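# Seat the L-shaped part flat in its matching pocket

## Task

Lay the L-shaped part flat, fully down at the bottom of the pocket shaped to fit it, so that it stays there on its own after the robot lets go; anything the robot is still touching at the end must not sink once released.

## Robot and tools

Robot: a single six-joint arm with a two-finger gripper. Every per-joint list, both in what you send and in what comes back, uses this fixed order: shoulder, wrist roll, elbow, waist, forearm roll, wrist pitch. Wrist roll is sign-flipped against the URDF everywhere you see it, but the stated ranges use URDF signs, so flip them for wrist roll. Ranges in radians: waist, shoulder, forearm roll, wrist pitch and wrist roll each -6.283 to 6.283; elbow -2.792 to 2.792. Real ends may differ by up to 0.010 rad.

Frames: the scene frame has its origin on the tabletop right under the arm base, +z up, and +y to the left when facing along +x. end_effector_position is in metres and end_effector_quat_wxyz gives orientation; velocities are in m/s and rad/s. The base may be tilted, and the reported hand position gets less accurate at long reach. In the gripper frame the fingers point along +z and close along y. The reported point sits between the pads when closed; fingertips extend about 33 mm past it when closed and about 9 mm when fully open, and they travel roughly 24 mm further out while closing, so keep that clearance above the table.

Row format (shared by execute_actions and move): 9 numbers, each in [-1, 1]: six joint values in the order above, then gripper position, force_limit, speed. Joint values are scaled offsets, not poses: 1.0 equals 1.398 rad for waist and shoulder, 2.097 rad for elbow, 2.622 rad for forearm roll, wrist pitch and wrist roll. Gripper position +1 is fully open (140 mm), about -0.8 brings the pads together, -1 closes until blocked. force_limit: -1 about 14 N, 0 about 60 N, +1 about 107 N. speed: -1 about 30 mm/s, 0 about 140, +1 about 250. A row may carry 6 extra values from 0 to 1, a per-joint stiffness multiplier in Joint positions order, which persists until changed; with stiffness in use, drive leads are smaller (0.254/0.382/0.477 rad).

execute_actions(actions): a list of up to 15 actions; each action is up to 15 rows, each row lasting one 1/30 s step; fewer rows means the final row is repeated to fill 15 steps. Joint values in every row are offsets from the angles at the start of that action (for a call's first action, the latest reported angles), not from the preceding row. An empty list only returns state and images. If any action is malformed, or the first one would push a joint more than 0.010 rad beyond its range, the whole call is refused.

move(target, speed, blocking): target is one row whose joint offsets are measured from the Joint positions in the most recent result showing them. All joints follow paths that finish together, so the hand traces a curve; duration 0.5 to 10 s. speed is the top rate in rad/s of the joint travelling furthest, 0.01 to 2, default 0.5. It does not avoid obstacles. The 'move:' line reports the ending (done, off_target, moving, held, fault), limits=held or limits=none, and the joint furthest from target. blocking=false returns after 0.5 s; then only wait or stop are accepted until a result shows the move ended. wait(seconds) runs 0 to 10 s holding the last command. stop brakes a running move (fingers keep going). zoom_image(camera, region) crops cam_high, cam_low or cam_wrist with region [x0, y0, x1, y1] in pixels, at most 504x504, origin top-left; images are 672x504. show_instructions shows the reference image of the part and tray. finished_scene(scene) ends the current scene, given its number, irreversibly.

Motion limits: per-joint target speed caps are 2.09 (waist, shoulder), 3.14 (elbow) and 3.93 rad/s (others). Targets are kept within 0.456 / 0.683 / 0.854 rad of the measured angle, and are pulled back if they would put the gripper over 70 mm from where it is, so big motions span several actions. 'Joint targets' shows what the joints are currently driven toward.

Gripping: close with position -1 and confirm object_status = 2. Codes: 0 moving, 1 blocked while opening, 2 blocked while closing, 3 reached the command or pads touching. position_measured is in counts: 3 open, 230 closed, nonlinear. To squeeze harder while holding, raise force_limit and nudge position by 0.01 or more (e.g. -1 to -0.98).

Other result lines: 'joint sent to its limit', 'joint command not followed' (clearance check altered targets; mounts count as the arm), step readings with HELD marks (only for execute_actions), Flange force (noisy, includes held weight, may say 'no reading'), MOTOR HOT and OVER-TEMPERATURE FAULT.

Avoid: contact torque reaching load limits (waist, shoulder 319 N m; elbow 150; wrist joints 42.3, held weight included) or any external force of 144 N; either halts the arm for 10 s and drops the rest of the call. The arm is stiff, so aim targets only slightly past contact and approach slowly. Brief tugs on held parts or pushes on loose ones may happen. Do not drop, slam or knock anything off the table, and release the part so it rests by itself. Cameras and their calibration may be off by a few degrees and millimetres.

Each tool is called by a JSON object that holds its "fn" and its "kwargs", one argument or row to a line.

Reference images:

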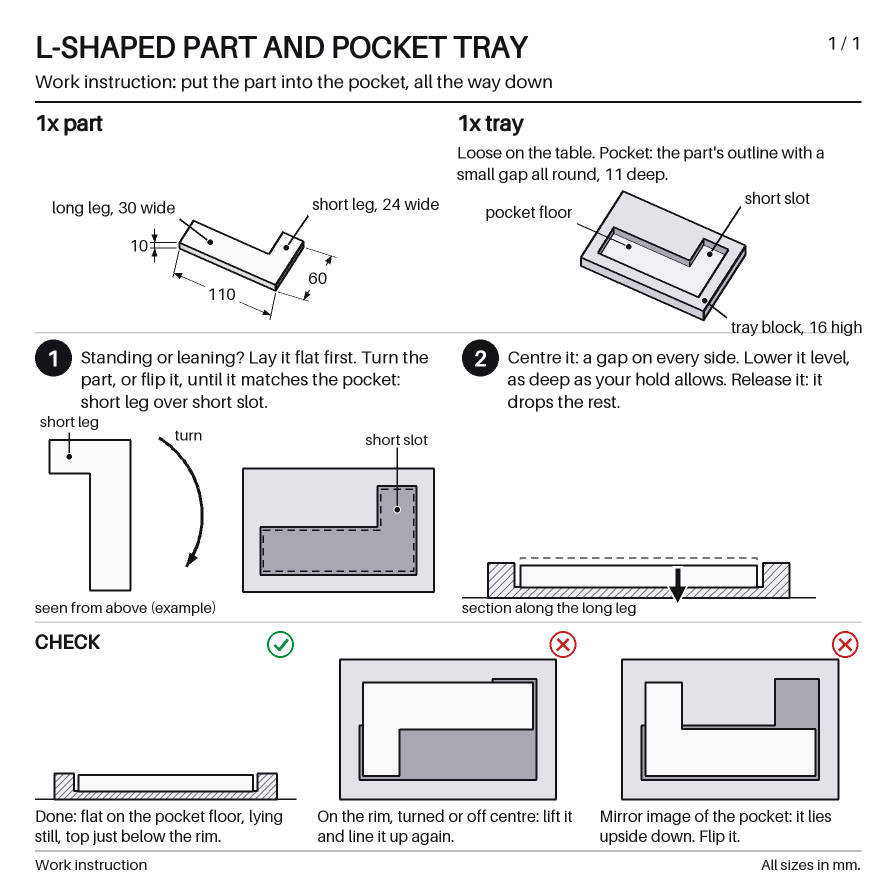

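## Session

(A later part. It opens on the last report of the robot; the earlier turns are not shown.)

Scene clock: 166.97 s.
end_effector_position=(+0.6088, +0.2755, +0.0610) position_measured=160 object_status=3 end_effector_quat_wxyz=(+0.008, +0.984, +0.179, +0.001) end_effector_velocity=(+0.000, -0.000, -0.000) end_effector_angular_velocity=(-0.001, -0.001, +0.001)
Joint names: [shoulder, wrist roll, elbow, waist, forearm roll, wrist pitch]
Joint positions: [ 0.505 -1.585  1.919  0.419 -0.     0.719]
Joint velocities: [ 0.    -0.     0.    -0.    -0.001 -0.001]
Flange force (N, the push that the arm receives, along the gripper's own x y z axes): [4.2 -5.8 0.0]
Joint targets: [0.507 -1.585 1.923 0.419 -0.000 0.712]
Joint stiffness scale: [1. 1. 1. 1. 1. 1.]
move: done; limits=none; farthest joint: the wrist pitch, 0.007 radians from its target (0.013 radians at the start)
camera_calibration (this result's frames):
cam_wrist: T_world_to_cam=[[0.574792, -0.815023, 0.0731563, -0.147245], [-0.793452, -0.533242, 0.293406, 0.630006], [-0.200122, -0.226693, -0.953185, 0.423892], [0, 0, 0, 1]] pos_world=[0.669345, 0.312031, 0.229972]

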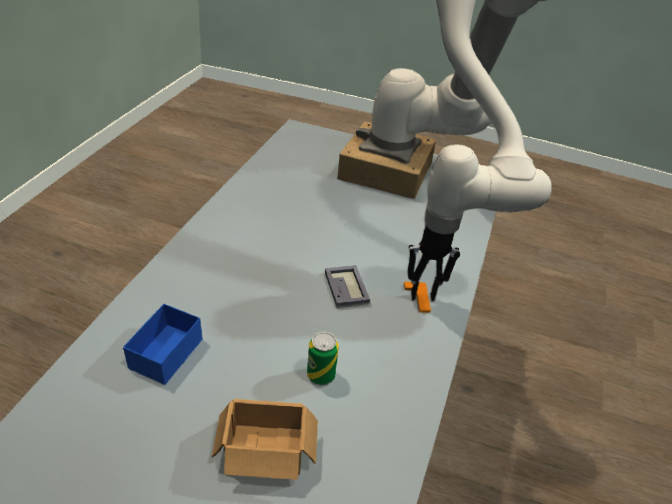

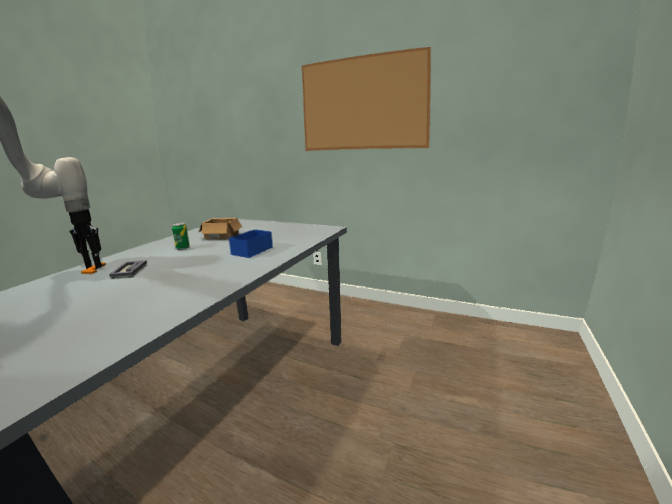

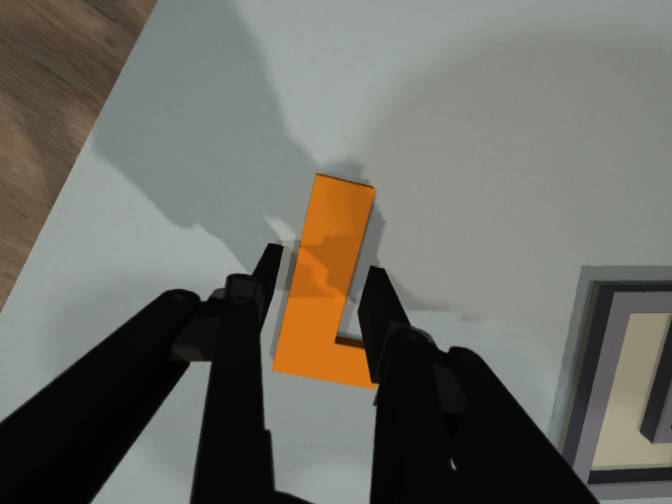

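{"fn": "move", "kwargs": {
  "target": [0.0023,0,0.0021,0,0,-0.0030,-1,0.8,-0.6],
  "speed": 0.03
}}

{"fn": "zoom_image", "kwargs": {
  "camera": "cam_high",
  "region": [390, 260, 460, 320]
}}

Scene clock: 169.73 s.
end_effector_position=(+0.6088, +0.2755, +0.0611) position_measured=193 object_status=2 end_effector_quat_wxyz=(+0.008, +0.984, +0.179, +0.001) end_effector_velocity=(+0.000, +0.000, +0.000) end_effector_angular_velocity=(-0.001, -0.000, +0.002)
Joint names: [shoulder, wrist roll, elbow, waist, forearm roll, wrist pitch]
Joint positions: [ 0.504 -1.585  1.919  0.419 -0.     0.719]
Joint velocities: [-0.     0.    -0.     0.    -0.001  0.   ]
Flange force (N, the push that the arm receives, along the gripper's own x y z axes): [-3.7 -7.4 -31.7]
Joint targets: [0.508 -1.585 1.923 0.419 -0.000 0.711]
Joint stiffness scale: [1. 1. 1. 1. 1. 1.]
move: done; limits=none; farthest joint: the wrist pitch, 0.008 radians from its target (0.008 radians at the start)
camera_calibration (this result's frames):
cam_wrist: T_world_to_cam=[[0.574776, -0.815028, 0.0732205, -0.147262], [-0.793524, -0.533275, 0.293153, 0.630106], [-0.199881, -0.226599, -0.953258, 0.42385], [0, 0, 0, 1]] pos_world=[0.669366, 0.312042, 0.230104]

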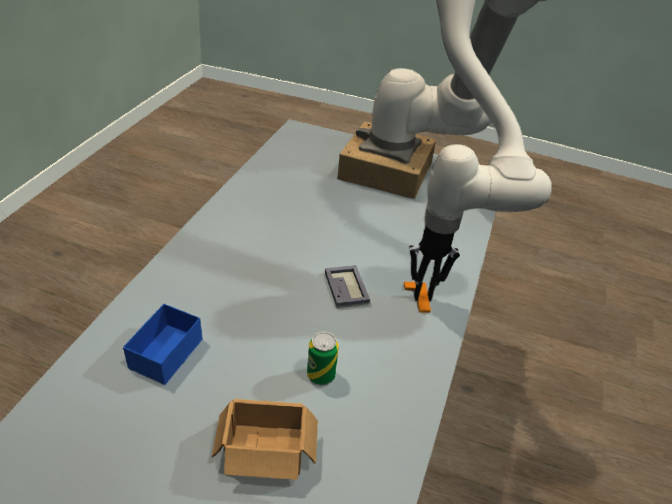

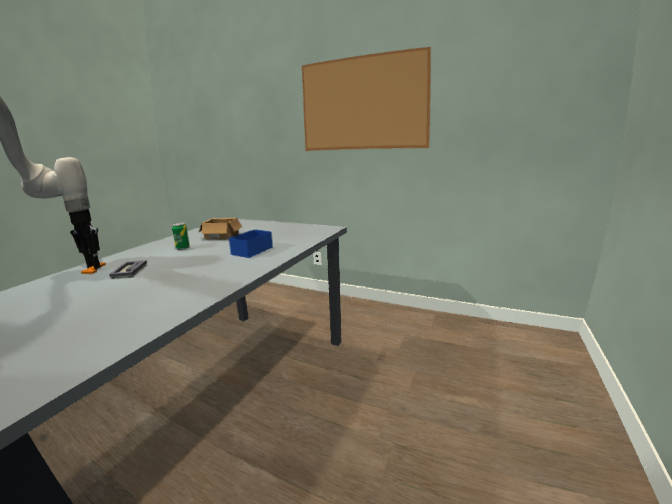

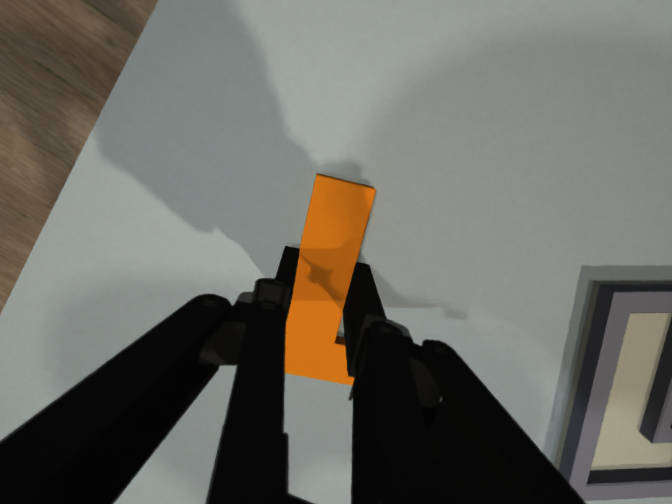

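Region (390, 260, 460, 320) of cam_high's 672x504 image, scaled by 7.200, with more detail than that image has; it fills the top 432 rows of this view, and the rest is white.

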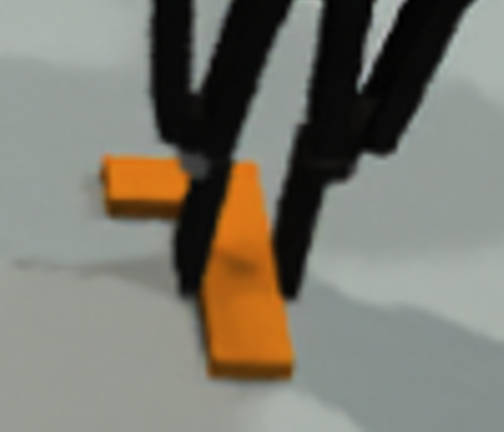

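{"fn": "move", "kwargs": {
  "target": [-0.0272,0,-0.0075,0,0,0.0205,-1,0.8,-0.6],
  "speed": 0.1
}}

Scene clock: 174.00 s.
end_effector_position=(+0.6085, +0.2759, +0.0893) position_measured=194 object_status=2 end_effector_quat_wxyz=(+0.008, +0.984, +0.179, +0.001) end_effector_velocity=(-0.000, +0.000, -0.000) end_effector_angular_velocity=(-0.001, +0.002, +0.001)
Joint names: [shoulder, wrist roll, elbow, waist, forearm roll, wrist pitch]
Joint positions: [ 0.468 -1.585  1.908  0.419 -0.     0.765]
Joint velocities: [ 0.001  0.    -0.001  0.001  0.     0.001]
Flange force (N, the push that the arm receives, along the gripper's own x y z axes): [3.9 -6.3 -1.3]
Joint targets: [0.466 -1.585 1.903 0.419 -0.000 0.773]
Joint stiffness scale: [1. 1. 1. 1. 1. 1.]
move: done; limits=none; farthest joint: the wrist pitch, 0.007 radians from its target (0.054 radians at the start)
camera_calibration (this result's frames):
cam_wrist: T_world_to_cam=[[0.574748, -0.815038, 0.0733391, -0.14885], [-0.793655, -0.533333, 0.29269, 0.621933], [-0.199439, -0.226429, -0.953391, 0.450442], [0, 0, 0, 1]] pos_world=[0.668987, 0.312372, 0.25833]

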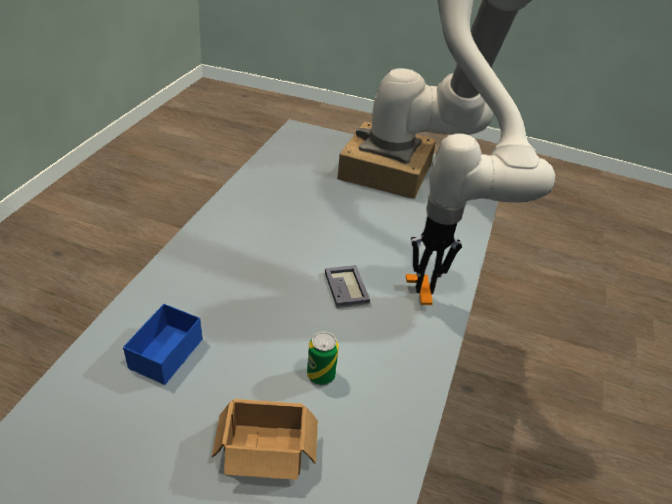

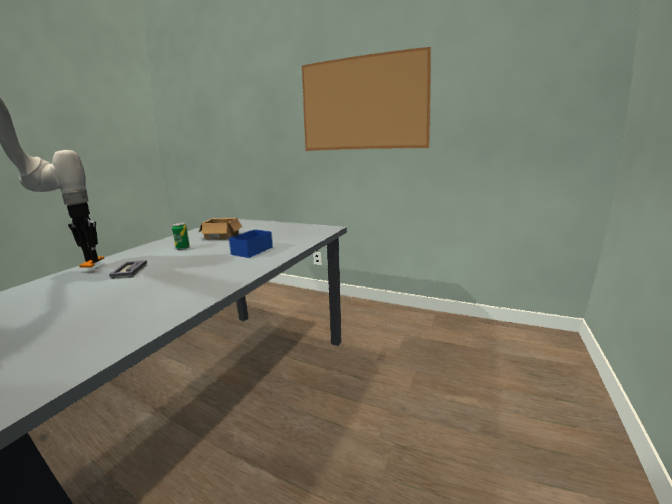

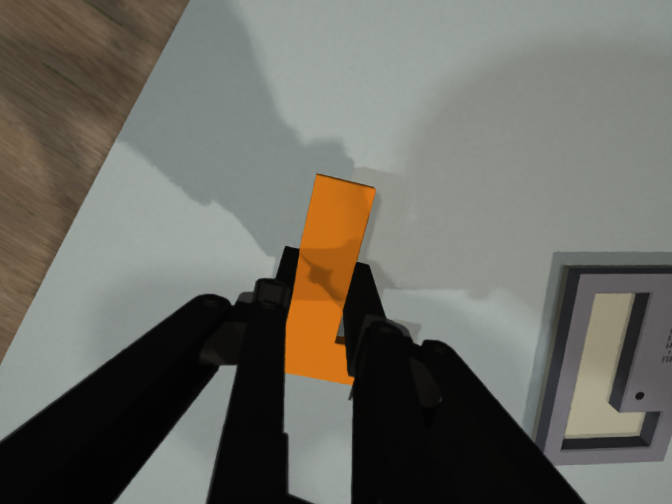

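{"fn": "move", "kwargs": {
  "target": [-0.0153,0.2061,0.0189,-0.1989,0,-0.0082,-1,0.8,-0.6],
  "speed": 0.6
}}

Scene clock: 176.67 s.
end_effector_position=(+0.6431, +0.1000, +0.0914) position_measured=194 object_status=2 end_effector_quat_wxyz=(+0.008, +0.952, +0.307, -0.001) end_effector_velocity=(-0.000, -0.001, +0.000) end_effector_angular_velocity=(-0.001, -0.000, +0.002)
Joint names: [shoulder, wrist roll, elbow, waist, forearm roll, wrist pitch]
Joint positions: [ 0.449 -1.048  1.942  0.146 -0.     0.751]
Joint velocities: [-0.001  0.002  0.001 -0.001 -0.001  0.   ]
Flange force (N, the push that the arm receives, along the gripper's own x y z axes): [6.2 -2.2 -1.2]
Joint targets: [0.447 -1.045 1.947 0.141 -0.000 0.744]
Joint stiffness scale: [1. 1. 1. 1. 1. 1.]
move: done; limits=none; farthest joint: the wrist pitch, 0.008 radians from its target (0.022 radians at the start)
camera_calibration (this result's frames):
cam_wrist: T_world_to_cam=[[0.768129, -0.636382, 0.0706862, -0.454258], [-0.625212, -0.721629, 0.297257, 0.465024], [-0.13816, -0.272525, -0.952177, 0.384582], [0, 0, 0, 1]] pos_world=[0.692801, 0.151302, 0.260069]

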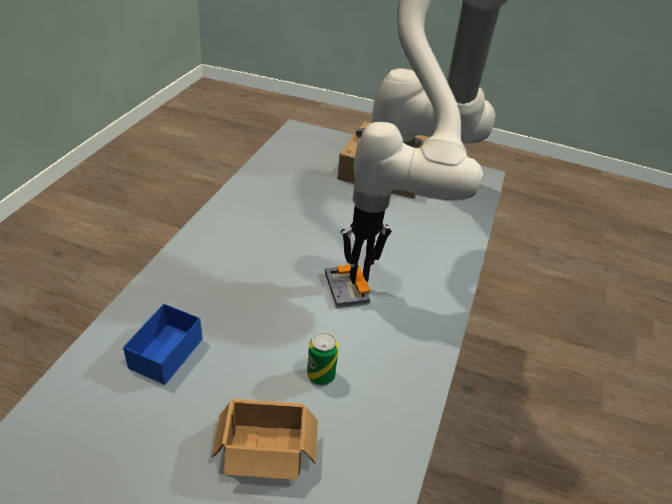

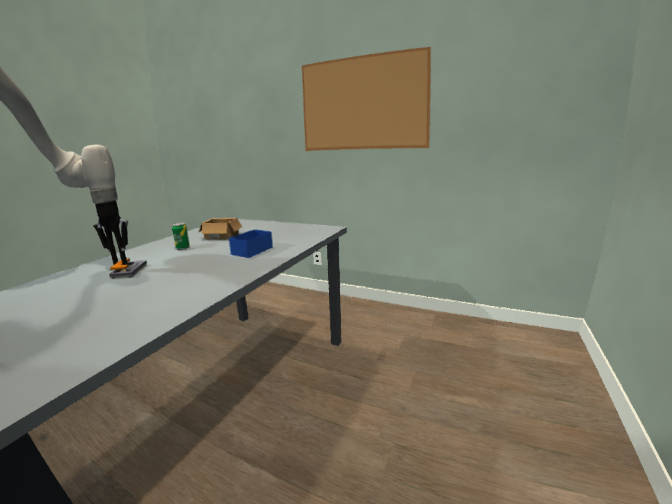

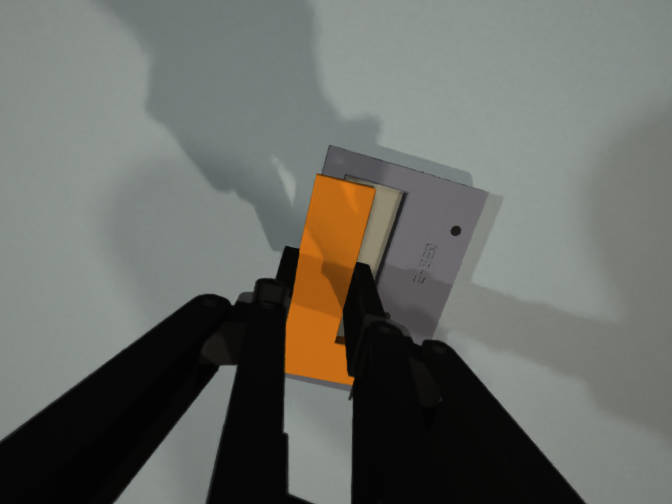

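{"fn": "zoom_image", "kwargs": {
  "camera": "cam_wrist",
  "region": [260, 120, 520, 400]
}}

Region (260, 120, 520, 400) of cam_wrist's 672x504 image, scaled by 1.800, with more detail than that image has; it fills the left 468 columns of this view, and the rest is white.

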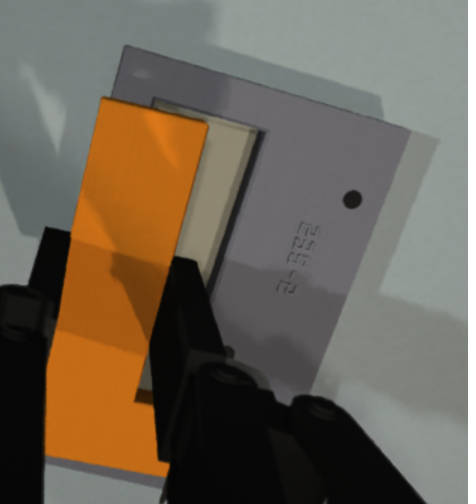

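{"fn": "move", "kwargs": {
  "target": [0.0123,-0.0084,-0.0060,-0.0212,0,-0.0056,-1,0.8,-0.6],
  "speed": 0.08
}}

{"fn": "zoom_image", "kwargs": {
  "camera": "cam_wrist",
  "region": [240, 120, 500, 400]
}}

Scene clock: 182.60 s.
end_effector_position=(+0.6509, +0.0847, +0.0848) position_measured=194 object_status=2 end_effector_quat_wxyz=(+0.008, +0.958, +0.287, -0.000) end_effector_velocity=(+0.001, -0.000, +0.000) end_effector_angular_velocity=(+0.001, -0.001, -0.002)
Joint names: [shoulder, wrist roll, elbow, waist, forearm roll, wrist pitch]
Joint positions: [ 0.464 -1.067  1.935  0.122 -0.     0.744]
Joint velocities: [ 0.    -0.001 -0.001 -0.     0.001 -0.001]
Flange force (N, the push that the arm receives, along the gripper's own x y z axes): [7.3 -2.4 -0.7]
Joint targets: [0.466 -1.070 1.930 0.116 -0.000 0.736]
Joint stiffness scale: [1. 1. 1. 1. 1. 1.]
move: done; limits=none; farthest joint: the wrist pitch, 0.007 radians from its target (0.015 radians at the start)
camera_calibration (this result's frames):
cam_wrist: T_world_to_cam=[[0.739783, -0.669064, 0.0712382, -0.448309], [-0.656149, -0.69393, 0.296529, 0.478651], [-0.148962, -0.26611, -0.952363, 0.381684], [0, 0, 0, 1]] pos_world=[0.702574, 0.133773, 0.253504]

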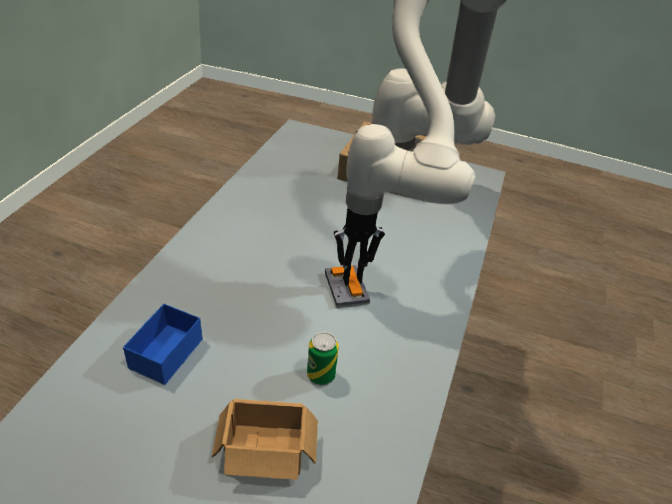

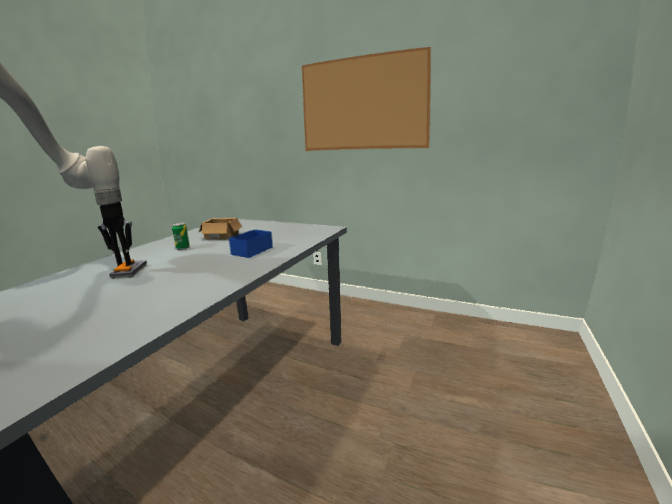

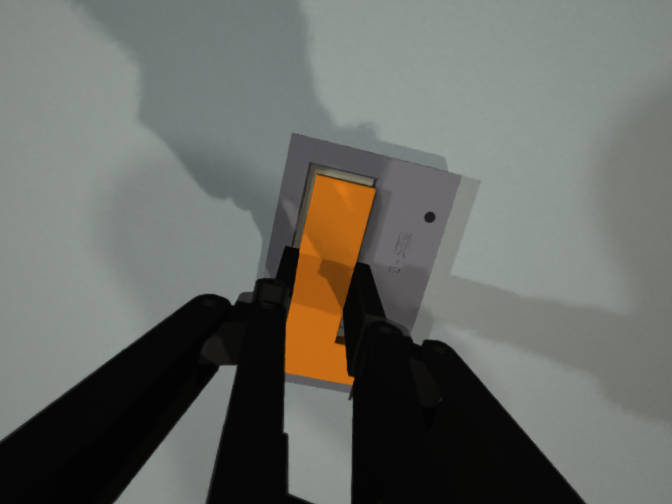

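Region (240, 120, 500, 400) of cam_wrist's 672x504 image, scaled by 1.800, with more detail than that image has; it fills the left 468 columns of this view, and the rest is white.

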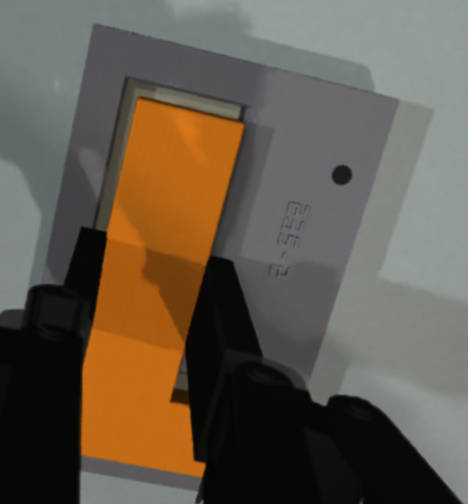

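{"fn": "zoom_image", "kwargs": {
  "camera": "cam_wrist",
  "region": [280, 150, 400, 260]
}}

Region (280, 150, 400, 260) of cam_wrist's 672x504 image, scaled by 4.200, with more detail than that image has; it fills the top 462 rows of this view, and the rest is white.

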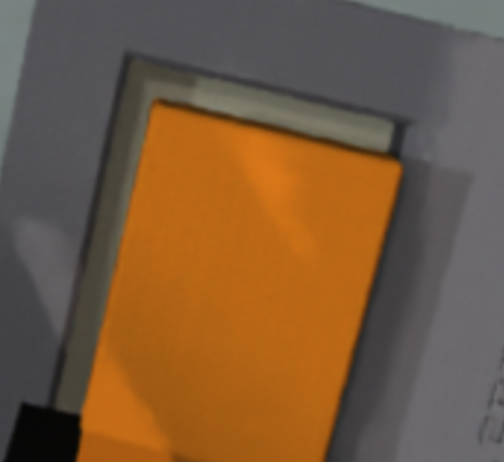

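{"fn": "move", "kwargs": {
  "target": [0.0077,-0.0028,0,0.0072,0,-0.0060,-1,0.8,-0.6],
  "speed": 0.03
}}

{"fn": "zoom_image", "kwargs": {
  "camera": "cam_wrist",
  "region": [280, 150, 400, 260]
}}

{"fn": "zoom_image", "kwargs": {
  "camera": "cam_wrist",
  "region": [270, 300, 390, 410]
}}

Scene clock: 188.30 s.
end_effector_position=(+0.6517, +0.0877, +0.0791) position_measured=194 object_status=2 end_effector_quat_wxyz=(+0.008, +0.958, +0.287, -0.000) end_effector_velocity=(+0.000, +0.001, -0.000) end_effector_angular_velocity=(+0.001, -0.001, -0.001)
Joint names: [shoulder, wrist roll, elbow, waist, forearm roll, wrist pitch]
Joint positions: [ 0.473 -1.072  1.935  0.126 -0.     0.735]
Joint velocities: [ 0.    -0.001  0.     0.001  0.001 -0.001]
Flange force (N, the push that the arm receives, along the gripper's own x y z axes): [5.3 -2.4 -0.9]
Joint targets: [0.475 -1.075 1.935 0.132 -0.000 0.728]
Joint stiffness scale: [1. 1. 1. 1. 1. 1.]
move: done; limits=none; farthest joint: the wrist pitch, 0.007 radians from its target (0.015 radians at the start)
camera_calibration (this result's frames):
cam_wrist: T_world_to_cam=[[0.739928, -0.668909, 0.0711815, -0.446582], [-0.655979, -0.694063, 0.296595, 0.482853], [-0.14899, -0.266152, -0.952347, 0.377213], [0, 0, 0, 1]] pos_world=[0.703381, 0.136803, 0.247814]

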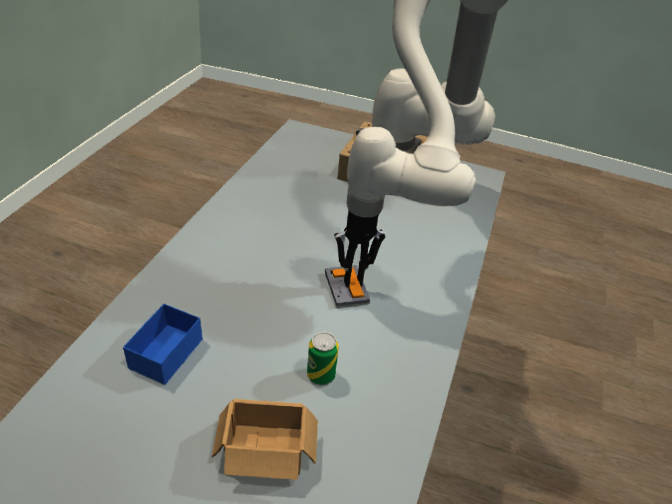

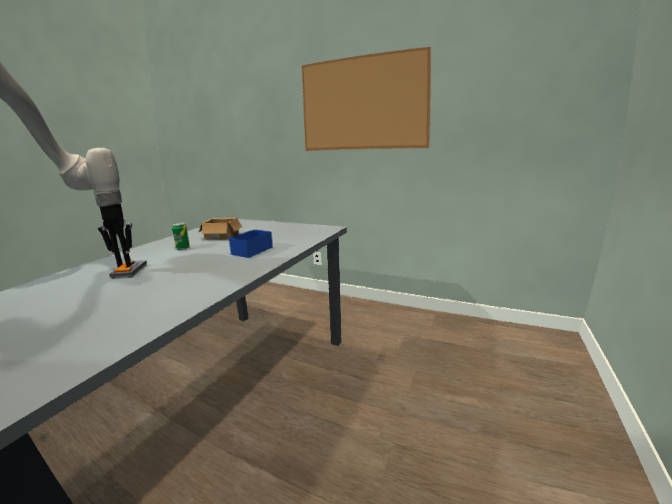

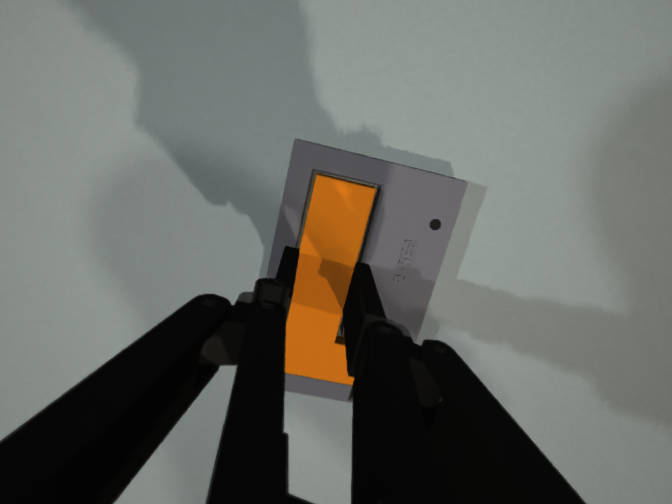

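Region (280, 150, 400, 260) of cam_wrist's 672x504 image, scaled by 4.200, with more detail than that image has; it fills the top 462 rows of this view, and the rest is white.

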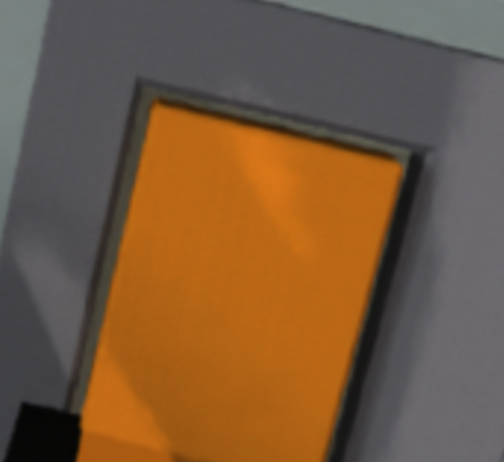

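Region (270, 300, 390, 410) of cam_wrist's 672x504 image, scaled by 4.200, with more detail than that image has; it fills the top 462 rows of this view, and the rest is white.

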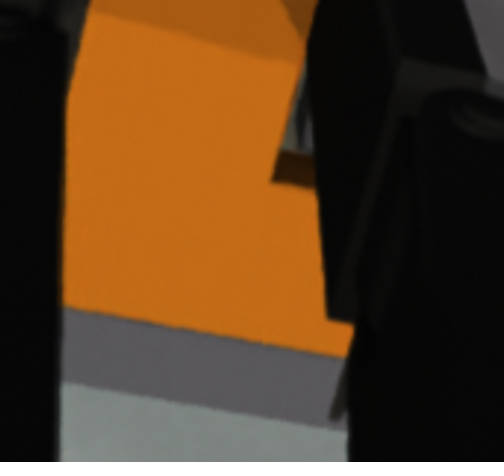

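{"fn": "move", "kwargs": {
  "target": [0.0012,0,0.0038,-0.0057,0,-0.0038,-1,0.8,-0.6],
  "speed": 0.02
}}

{"fn": "zoom_image", "kwargs": {
  "camera": "cam_wrist",
  "region": [280, 150, 400, 260]
}}

Scene clock: 192.53 s.
end_effector_position=(+0.6508, +0.0863, +0.0783) position_measured=194 object_status=2 end_effector_quat_wxyz=(+0.008, +0.958, +0.286, -0.001) end_effector_velocity=(+0.000, +0.001, -0.000) end_effector_angular_velocity=(+0.002, -0.000, -0.001)
Joint names: [shoulder, wrist roll, elbow, waist, forearm roll, wrist pitch]
Joint positions: [ 0.473 -1.072  1.937  0.124 -0.     0.733]
Joint velocities: [ 0.     0.    -0.     0.001  0.003 -0.   ]
Flange force (N, the push that the arm receives, along the gripper's own x y z axes): [8.0 -7.7 -9.4]
Joint targets: [0.475 -1.072 1.943 0.118 -0.000 0.725]
Joint stiffness scale: [1. 1. 1. 1. 1. 1.]
move: done; limits=none; farthest joint: the wrist pitch, 0.008 radians from its target (0.010 radians at the start)
camera_calibration (this result's frames):
cam_wrist: T_world_to_cam=[[0.738556, -0.670438, 0.071048, -0.445801], [-0.657358, -0.692702, 0.296724, 0.482344], [-0.14972, -0.265851, -0.952317, 0.376349], [0, 0, 0, 1]] pos_world=[0.702668, 0.135291, 0.246954]

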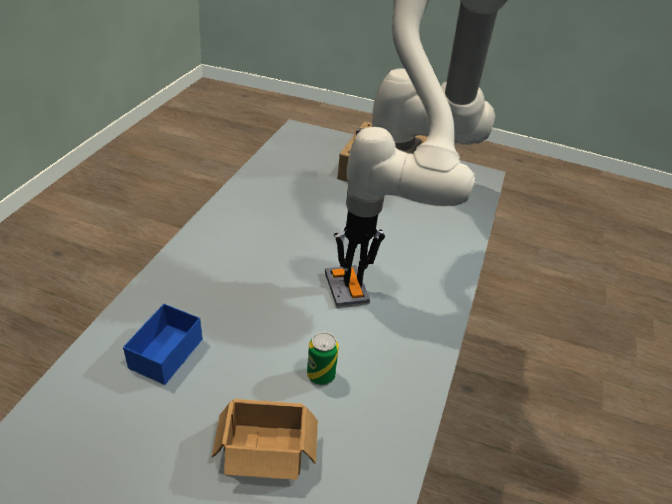

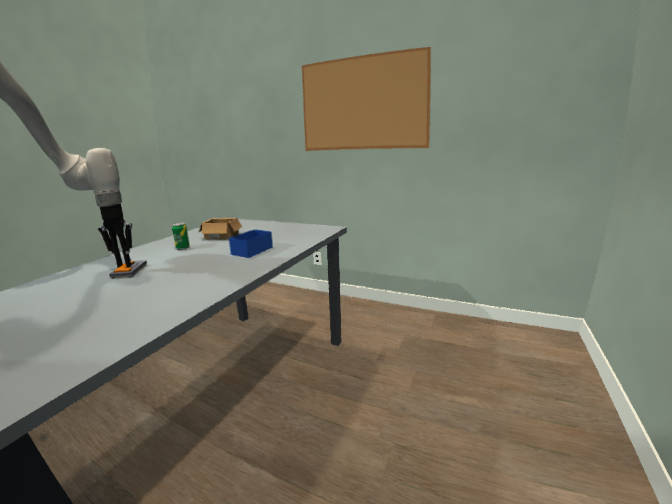

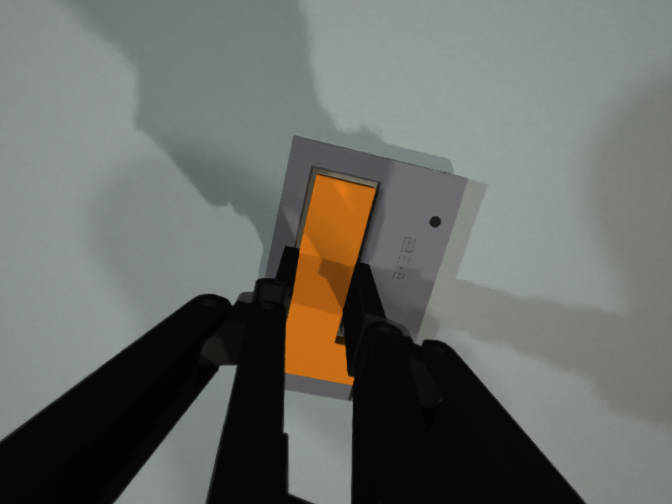

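Region (280, 150, 400, 260) of cam_wrist's 672x504 image, scaled by 4.200, with more detail than that image has; it fills the top 462 rows of this view, and the rest is white.

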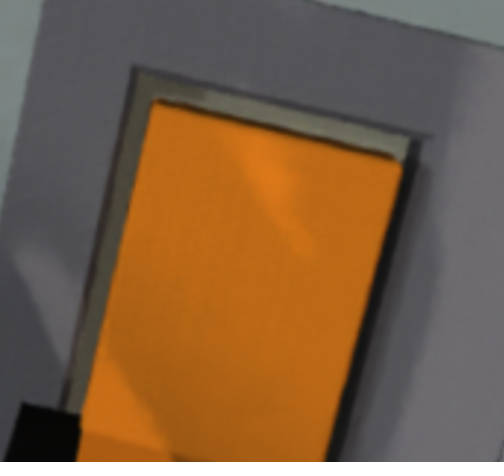

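{"fn": "zoom_image", "kwargs": {
  "camera": "cam_high",
  "region": [315, 255, 385, 315]
}}

{"fn": "zoom_image", "kwargs": {
  "camera": "cam_low",
  "region": [100, 245, 160, 285]
}}

{"fn": "zoom_image", "kwargs": {
  "camera": "cam_wrist",
  "region": [270, 300, 390, 410]
}}

Region (315, 255, 385, 315) of cam_high's 672x504 image, scaled by 7.200, with more detail than that image has; it fills the top 432 rows of this view, and the rest is white.

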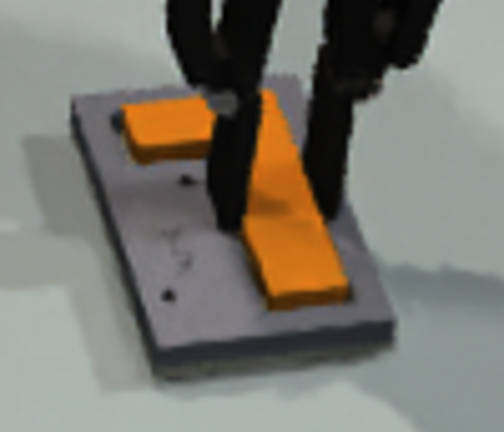

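Region (100, 245, 160, 285) of cam_low's 672x504 image, scaled by 8.400, with more detail than that image has.

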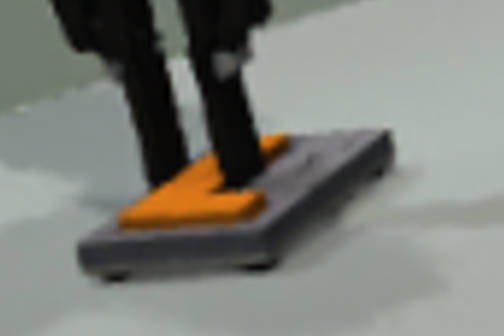

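Region (270, 300, 390, 410) of cam_wrist's 672x504 image, scaled by 4.200, with more detail than that image has; it fills the top 462 rows of this view, and the rest is white.

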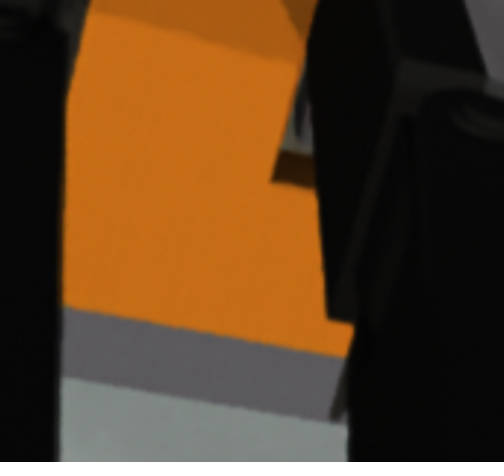

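{"fn": "wait", "kwargs": {
  "seconds": 0
}}

Scene clock: 196.93 s.
end_effector_position=(+0.6508, +0.0863, +0.0783) position_measured=194 object_status=2 end_effector_quat_wxyz=(+0.008, +0.958, +0.286, -0.001) end_effector_velocity=(-0.000, -0.000, -0.000) end_effector_angular_velocity=(+0.000, +0.000, -0.001)
Joint names: [shoulder, wrist roll, elbow, waist, forearm roll, wrist pitch]
Joint positions: [ 0.473 -1.072  1.937  0.124 -0.     0.733]
Joint velocities: [-0. -0.  0. -0.  0. -0.]
Flange force (N, the push that the arm receives, along the gripper's own x y z axes): [6.6 -8.2 -10.6]
Joint targets: [0.475 -1.072 1.943 0.118 -0.000 0.725]
Joint stiffness scale: [1. 1. 1. 1. 1. 1.]
camera_calibration (this result's frames):
cam_wrist: T_world_to_cam=[[0.738556, -0.670438, 0.0710504, -0.445802], [-0.657359, -0.692702, 0.296721, 0.482346], [-0.149716, -0.265851, -0.952317, 0.376347], [0, 0, 0, 1]] pos_world=[0.702669, 0.135292, 0.246955]

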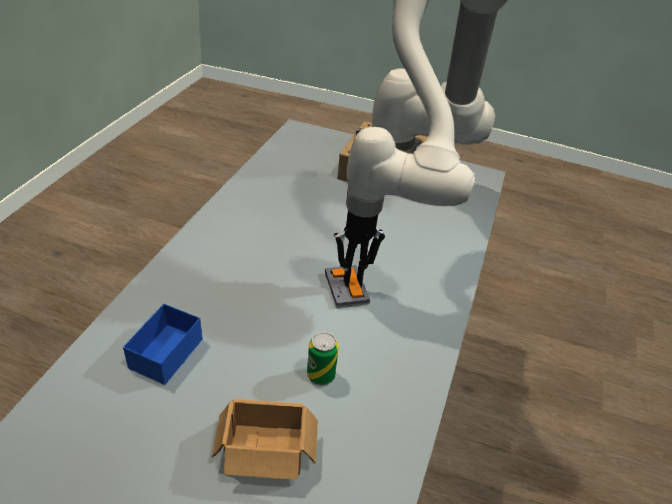

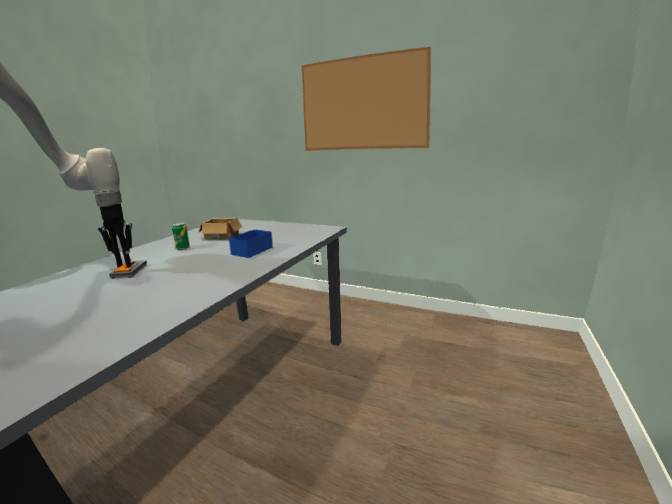

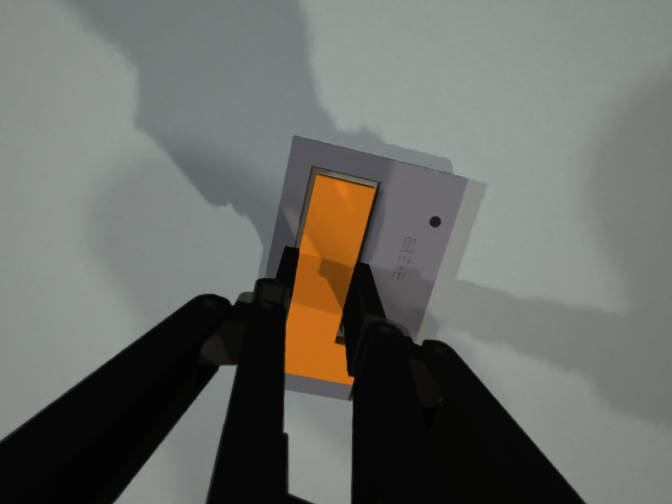

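{"fn": "move", "kwargs": {
  "target": [0,0,0,0,0,0,-0.35,0.8,-1],
  "speed": 0.02
}}

{"fn": "zoom_image", "kwargs": {
  "camera": "cam_wrist",
  "region": [240, 120, 500, 420]
}}

Scene clock: 198.90 s.
end_effector_position=(+0.6508, +0.0863, +0.0783) position_measured=173 object_status=3 end_effector_quat_wxyz=(+0.008, +0.958, +0.286, -0.001) end_effector_velocity=(-0.000, -0.000, +0.000) end_effector_angular_velocity=(-0.000, +0.000, -0.000)
Joint names: [shoulder, wrist roll, elbow, waist, forearm roll, wrist pitch]
Joint positions: [ 0.473 -1.072  1.937  0.124 -0.     0.733]
Joint velocities: [-0.    -0.     0.    -0.    -0.001  0.   ]
Flange force (N, the push that the arm receives, along the gripper's own x y z axes): [5.5 -2.6 -2.2]
Joint targets: [0.473 -1.072 1.937 0.124 -0.000 0.733]
Joint stiffness scale: [1. 1. 1. 1. 1. 1.]
move: done; limits=none; farthest joint: the waist, 0.000 radians from its target (0.000 radians at the start)
camera_calibration (this result's frames):
cam_wrist: T_world_to_cam=[[0.738556, -0.670438, 0.0710504, -0.445802], [-0.657359, -0.692702, 0.296721, 0.482346], [-0.149716, -0.265851, -0.952317, 0.376347], [0, 0, 0, 1]] pos_world=[0.702669, 0.135292, 0.246954]

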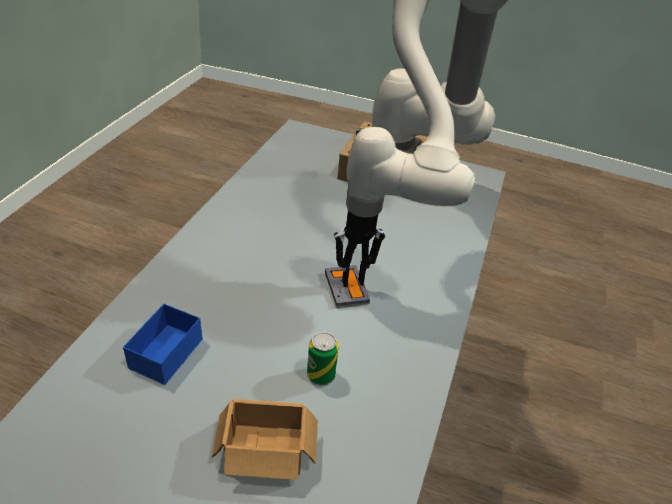

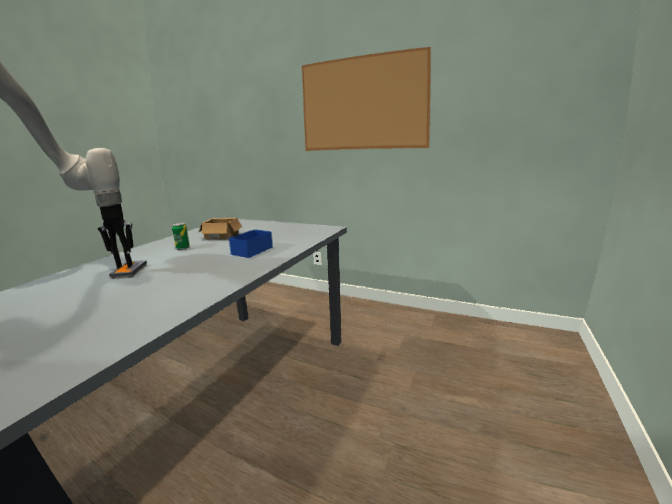

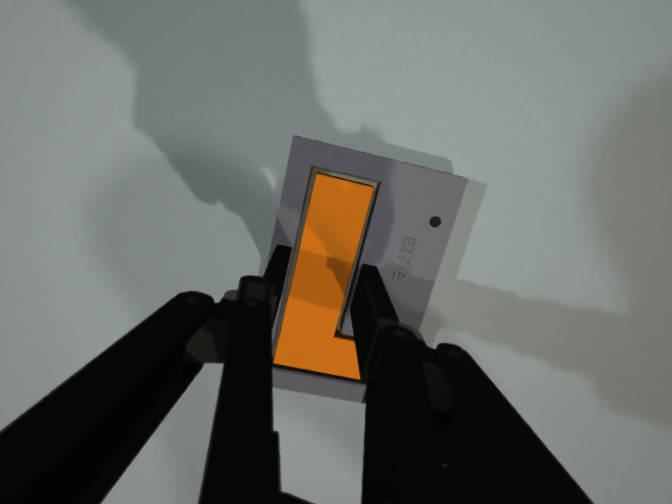

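Region (240, 120, 500, 420) of cam_wrist's 672x504 image, scaled by 1.680, with more detail than that image has; it fills the left 437 columns of this view, and the rest is white.

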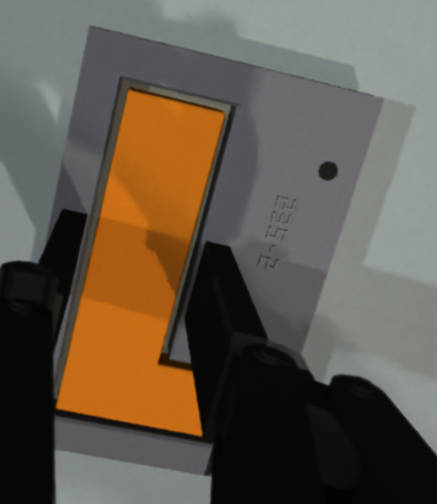

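It dropped in. Retreat up a bit and verify.

{"fn": "move", "kwargs": {
  "target": [-0.03,0,-0.008,0,0,0.022,-0.35,0.8,-1],
  "speed": 0.15
}}

{"fn": "zoom_image", "kwargs": {
  "camera": "cam_high",
  "region": [315, 255, 385, 315]
}}

Scene clock: 200.50 s.
end_effector_position=(+0.6501, +0.0867, +0.1091) position_measured=173 object_status=3 end_effector_quat_wxyz=(+0.008, +0.958, +0.286, +0.000) end_effector_velocity=(-0.001, -0.000, -0.001) end_effector_angular_velocity=(-0.000, +0.002, -0.000)
Joint names: [shoulder, wrist roll, elbow, waist, forearm roll, wrist pitch]
Joint positions: [ 0.433 -1.072  1.925  0.124 -0.     0.783]
Joint velocities: [ 0.001  0.     0.    -0.    -0.     0.001]
Flange force (N, the push that the arm receives, along the gripper's own x y z axes): [7.2 -2.6 -0.5]
Joint targets: [0.431 -1.072 1.920 0.124 -0.000 0.791]
Joint stiffness scale: [1. 1. 1. 1. 1. 1.]
move: done; limits=none; farthest joint: the wrist pitch, 0.007 radians from its target (0.058 radians at the start)
camera_calibration (this result's frames):
cam_wrist: T_world_to_cam=[[0.738458, -0.67043, 0.0721368, -0.447218], [-0.657812, -0.692755, 0.295591, 0.473424], [-0.1482, -0.265734, -0.952587, 0.404733], [0, 0, 0, 1]] pos_world=[0.701657, 0.13569, 0.277864]

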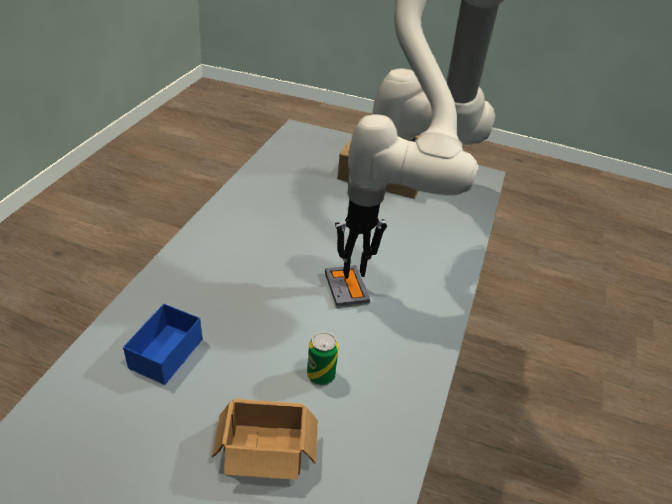

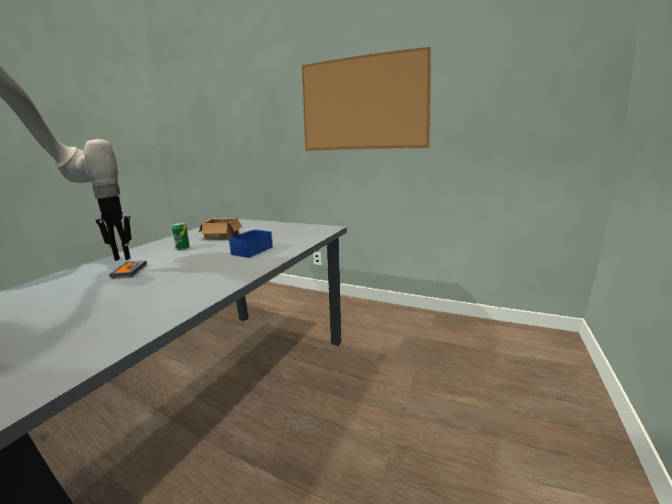

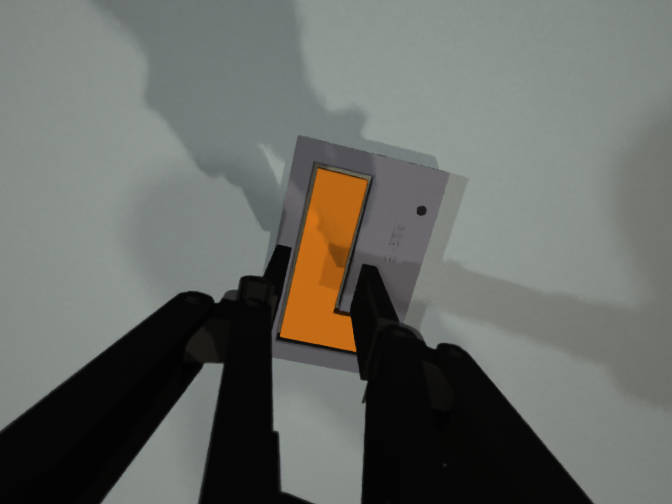

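Region (315, 255, 385, 315) of cam_high's 672x504 image, scaled by 7.200, with more detail than that image has; it fills the top 432 rows of this view, and the rest is white.

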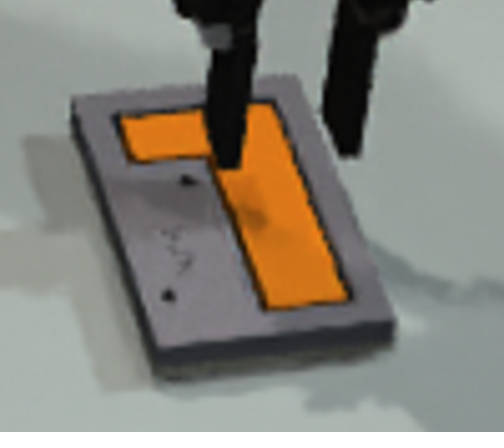

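{"fn": "finished_scene", "kwargs": {
  "scene": 1
}}

The scene is finished: the task was done.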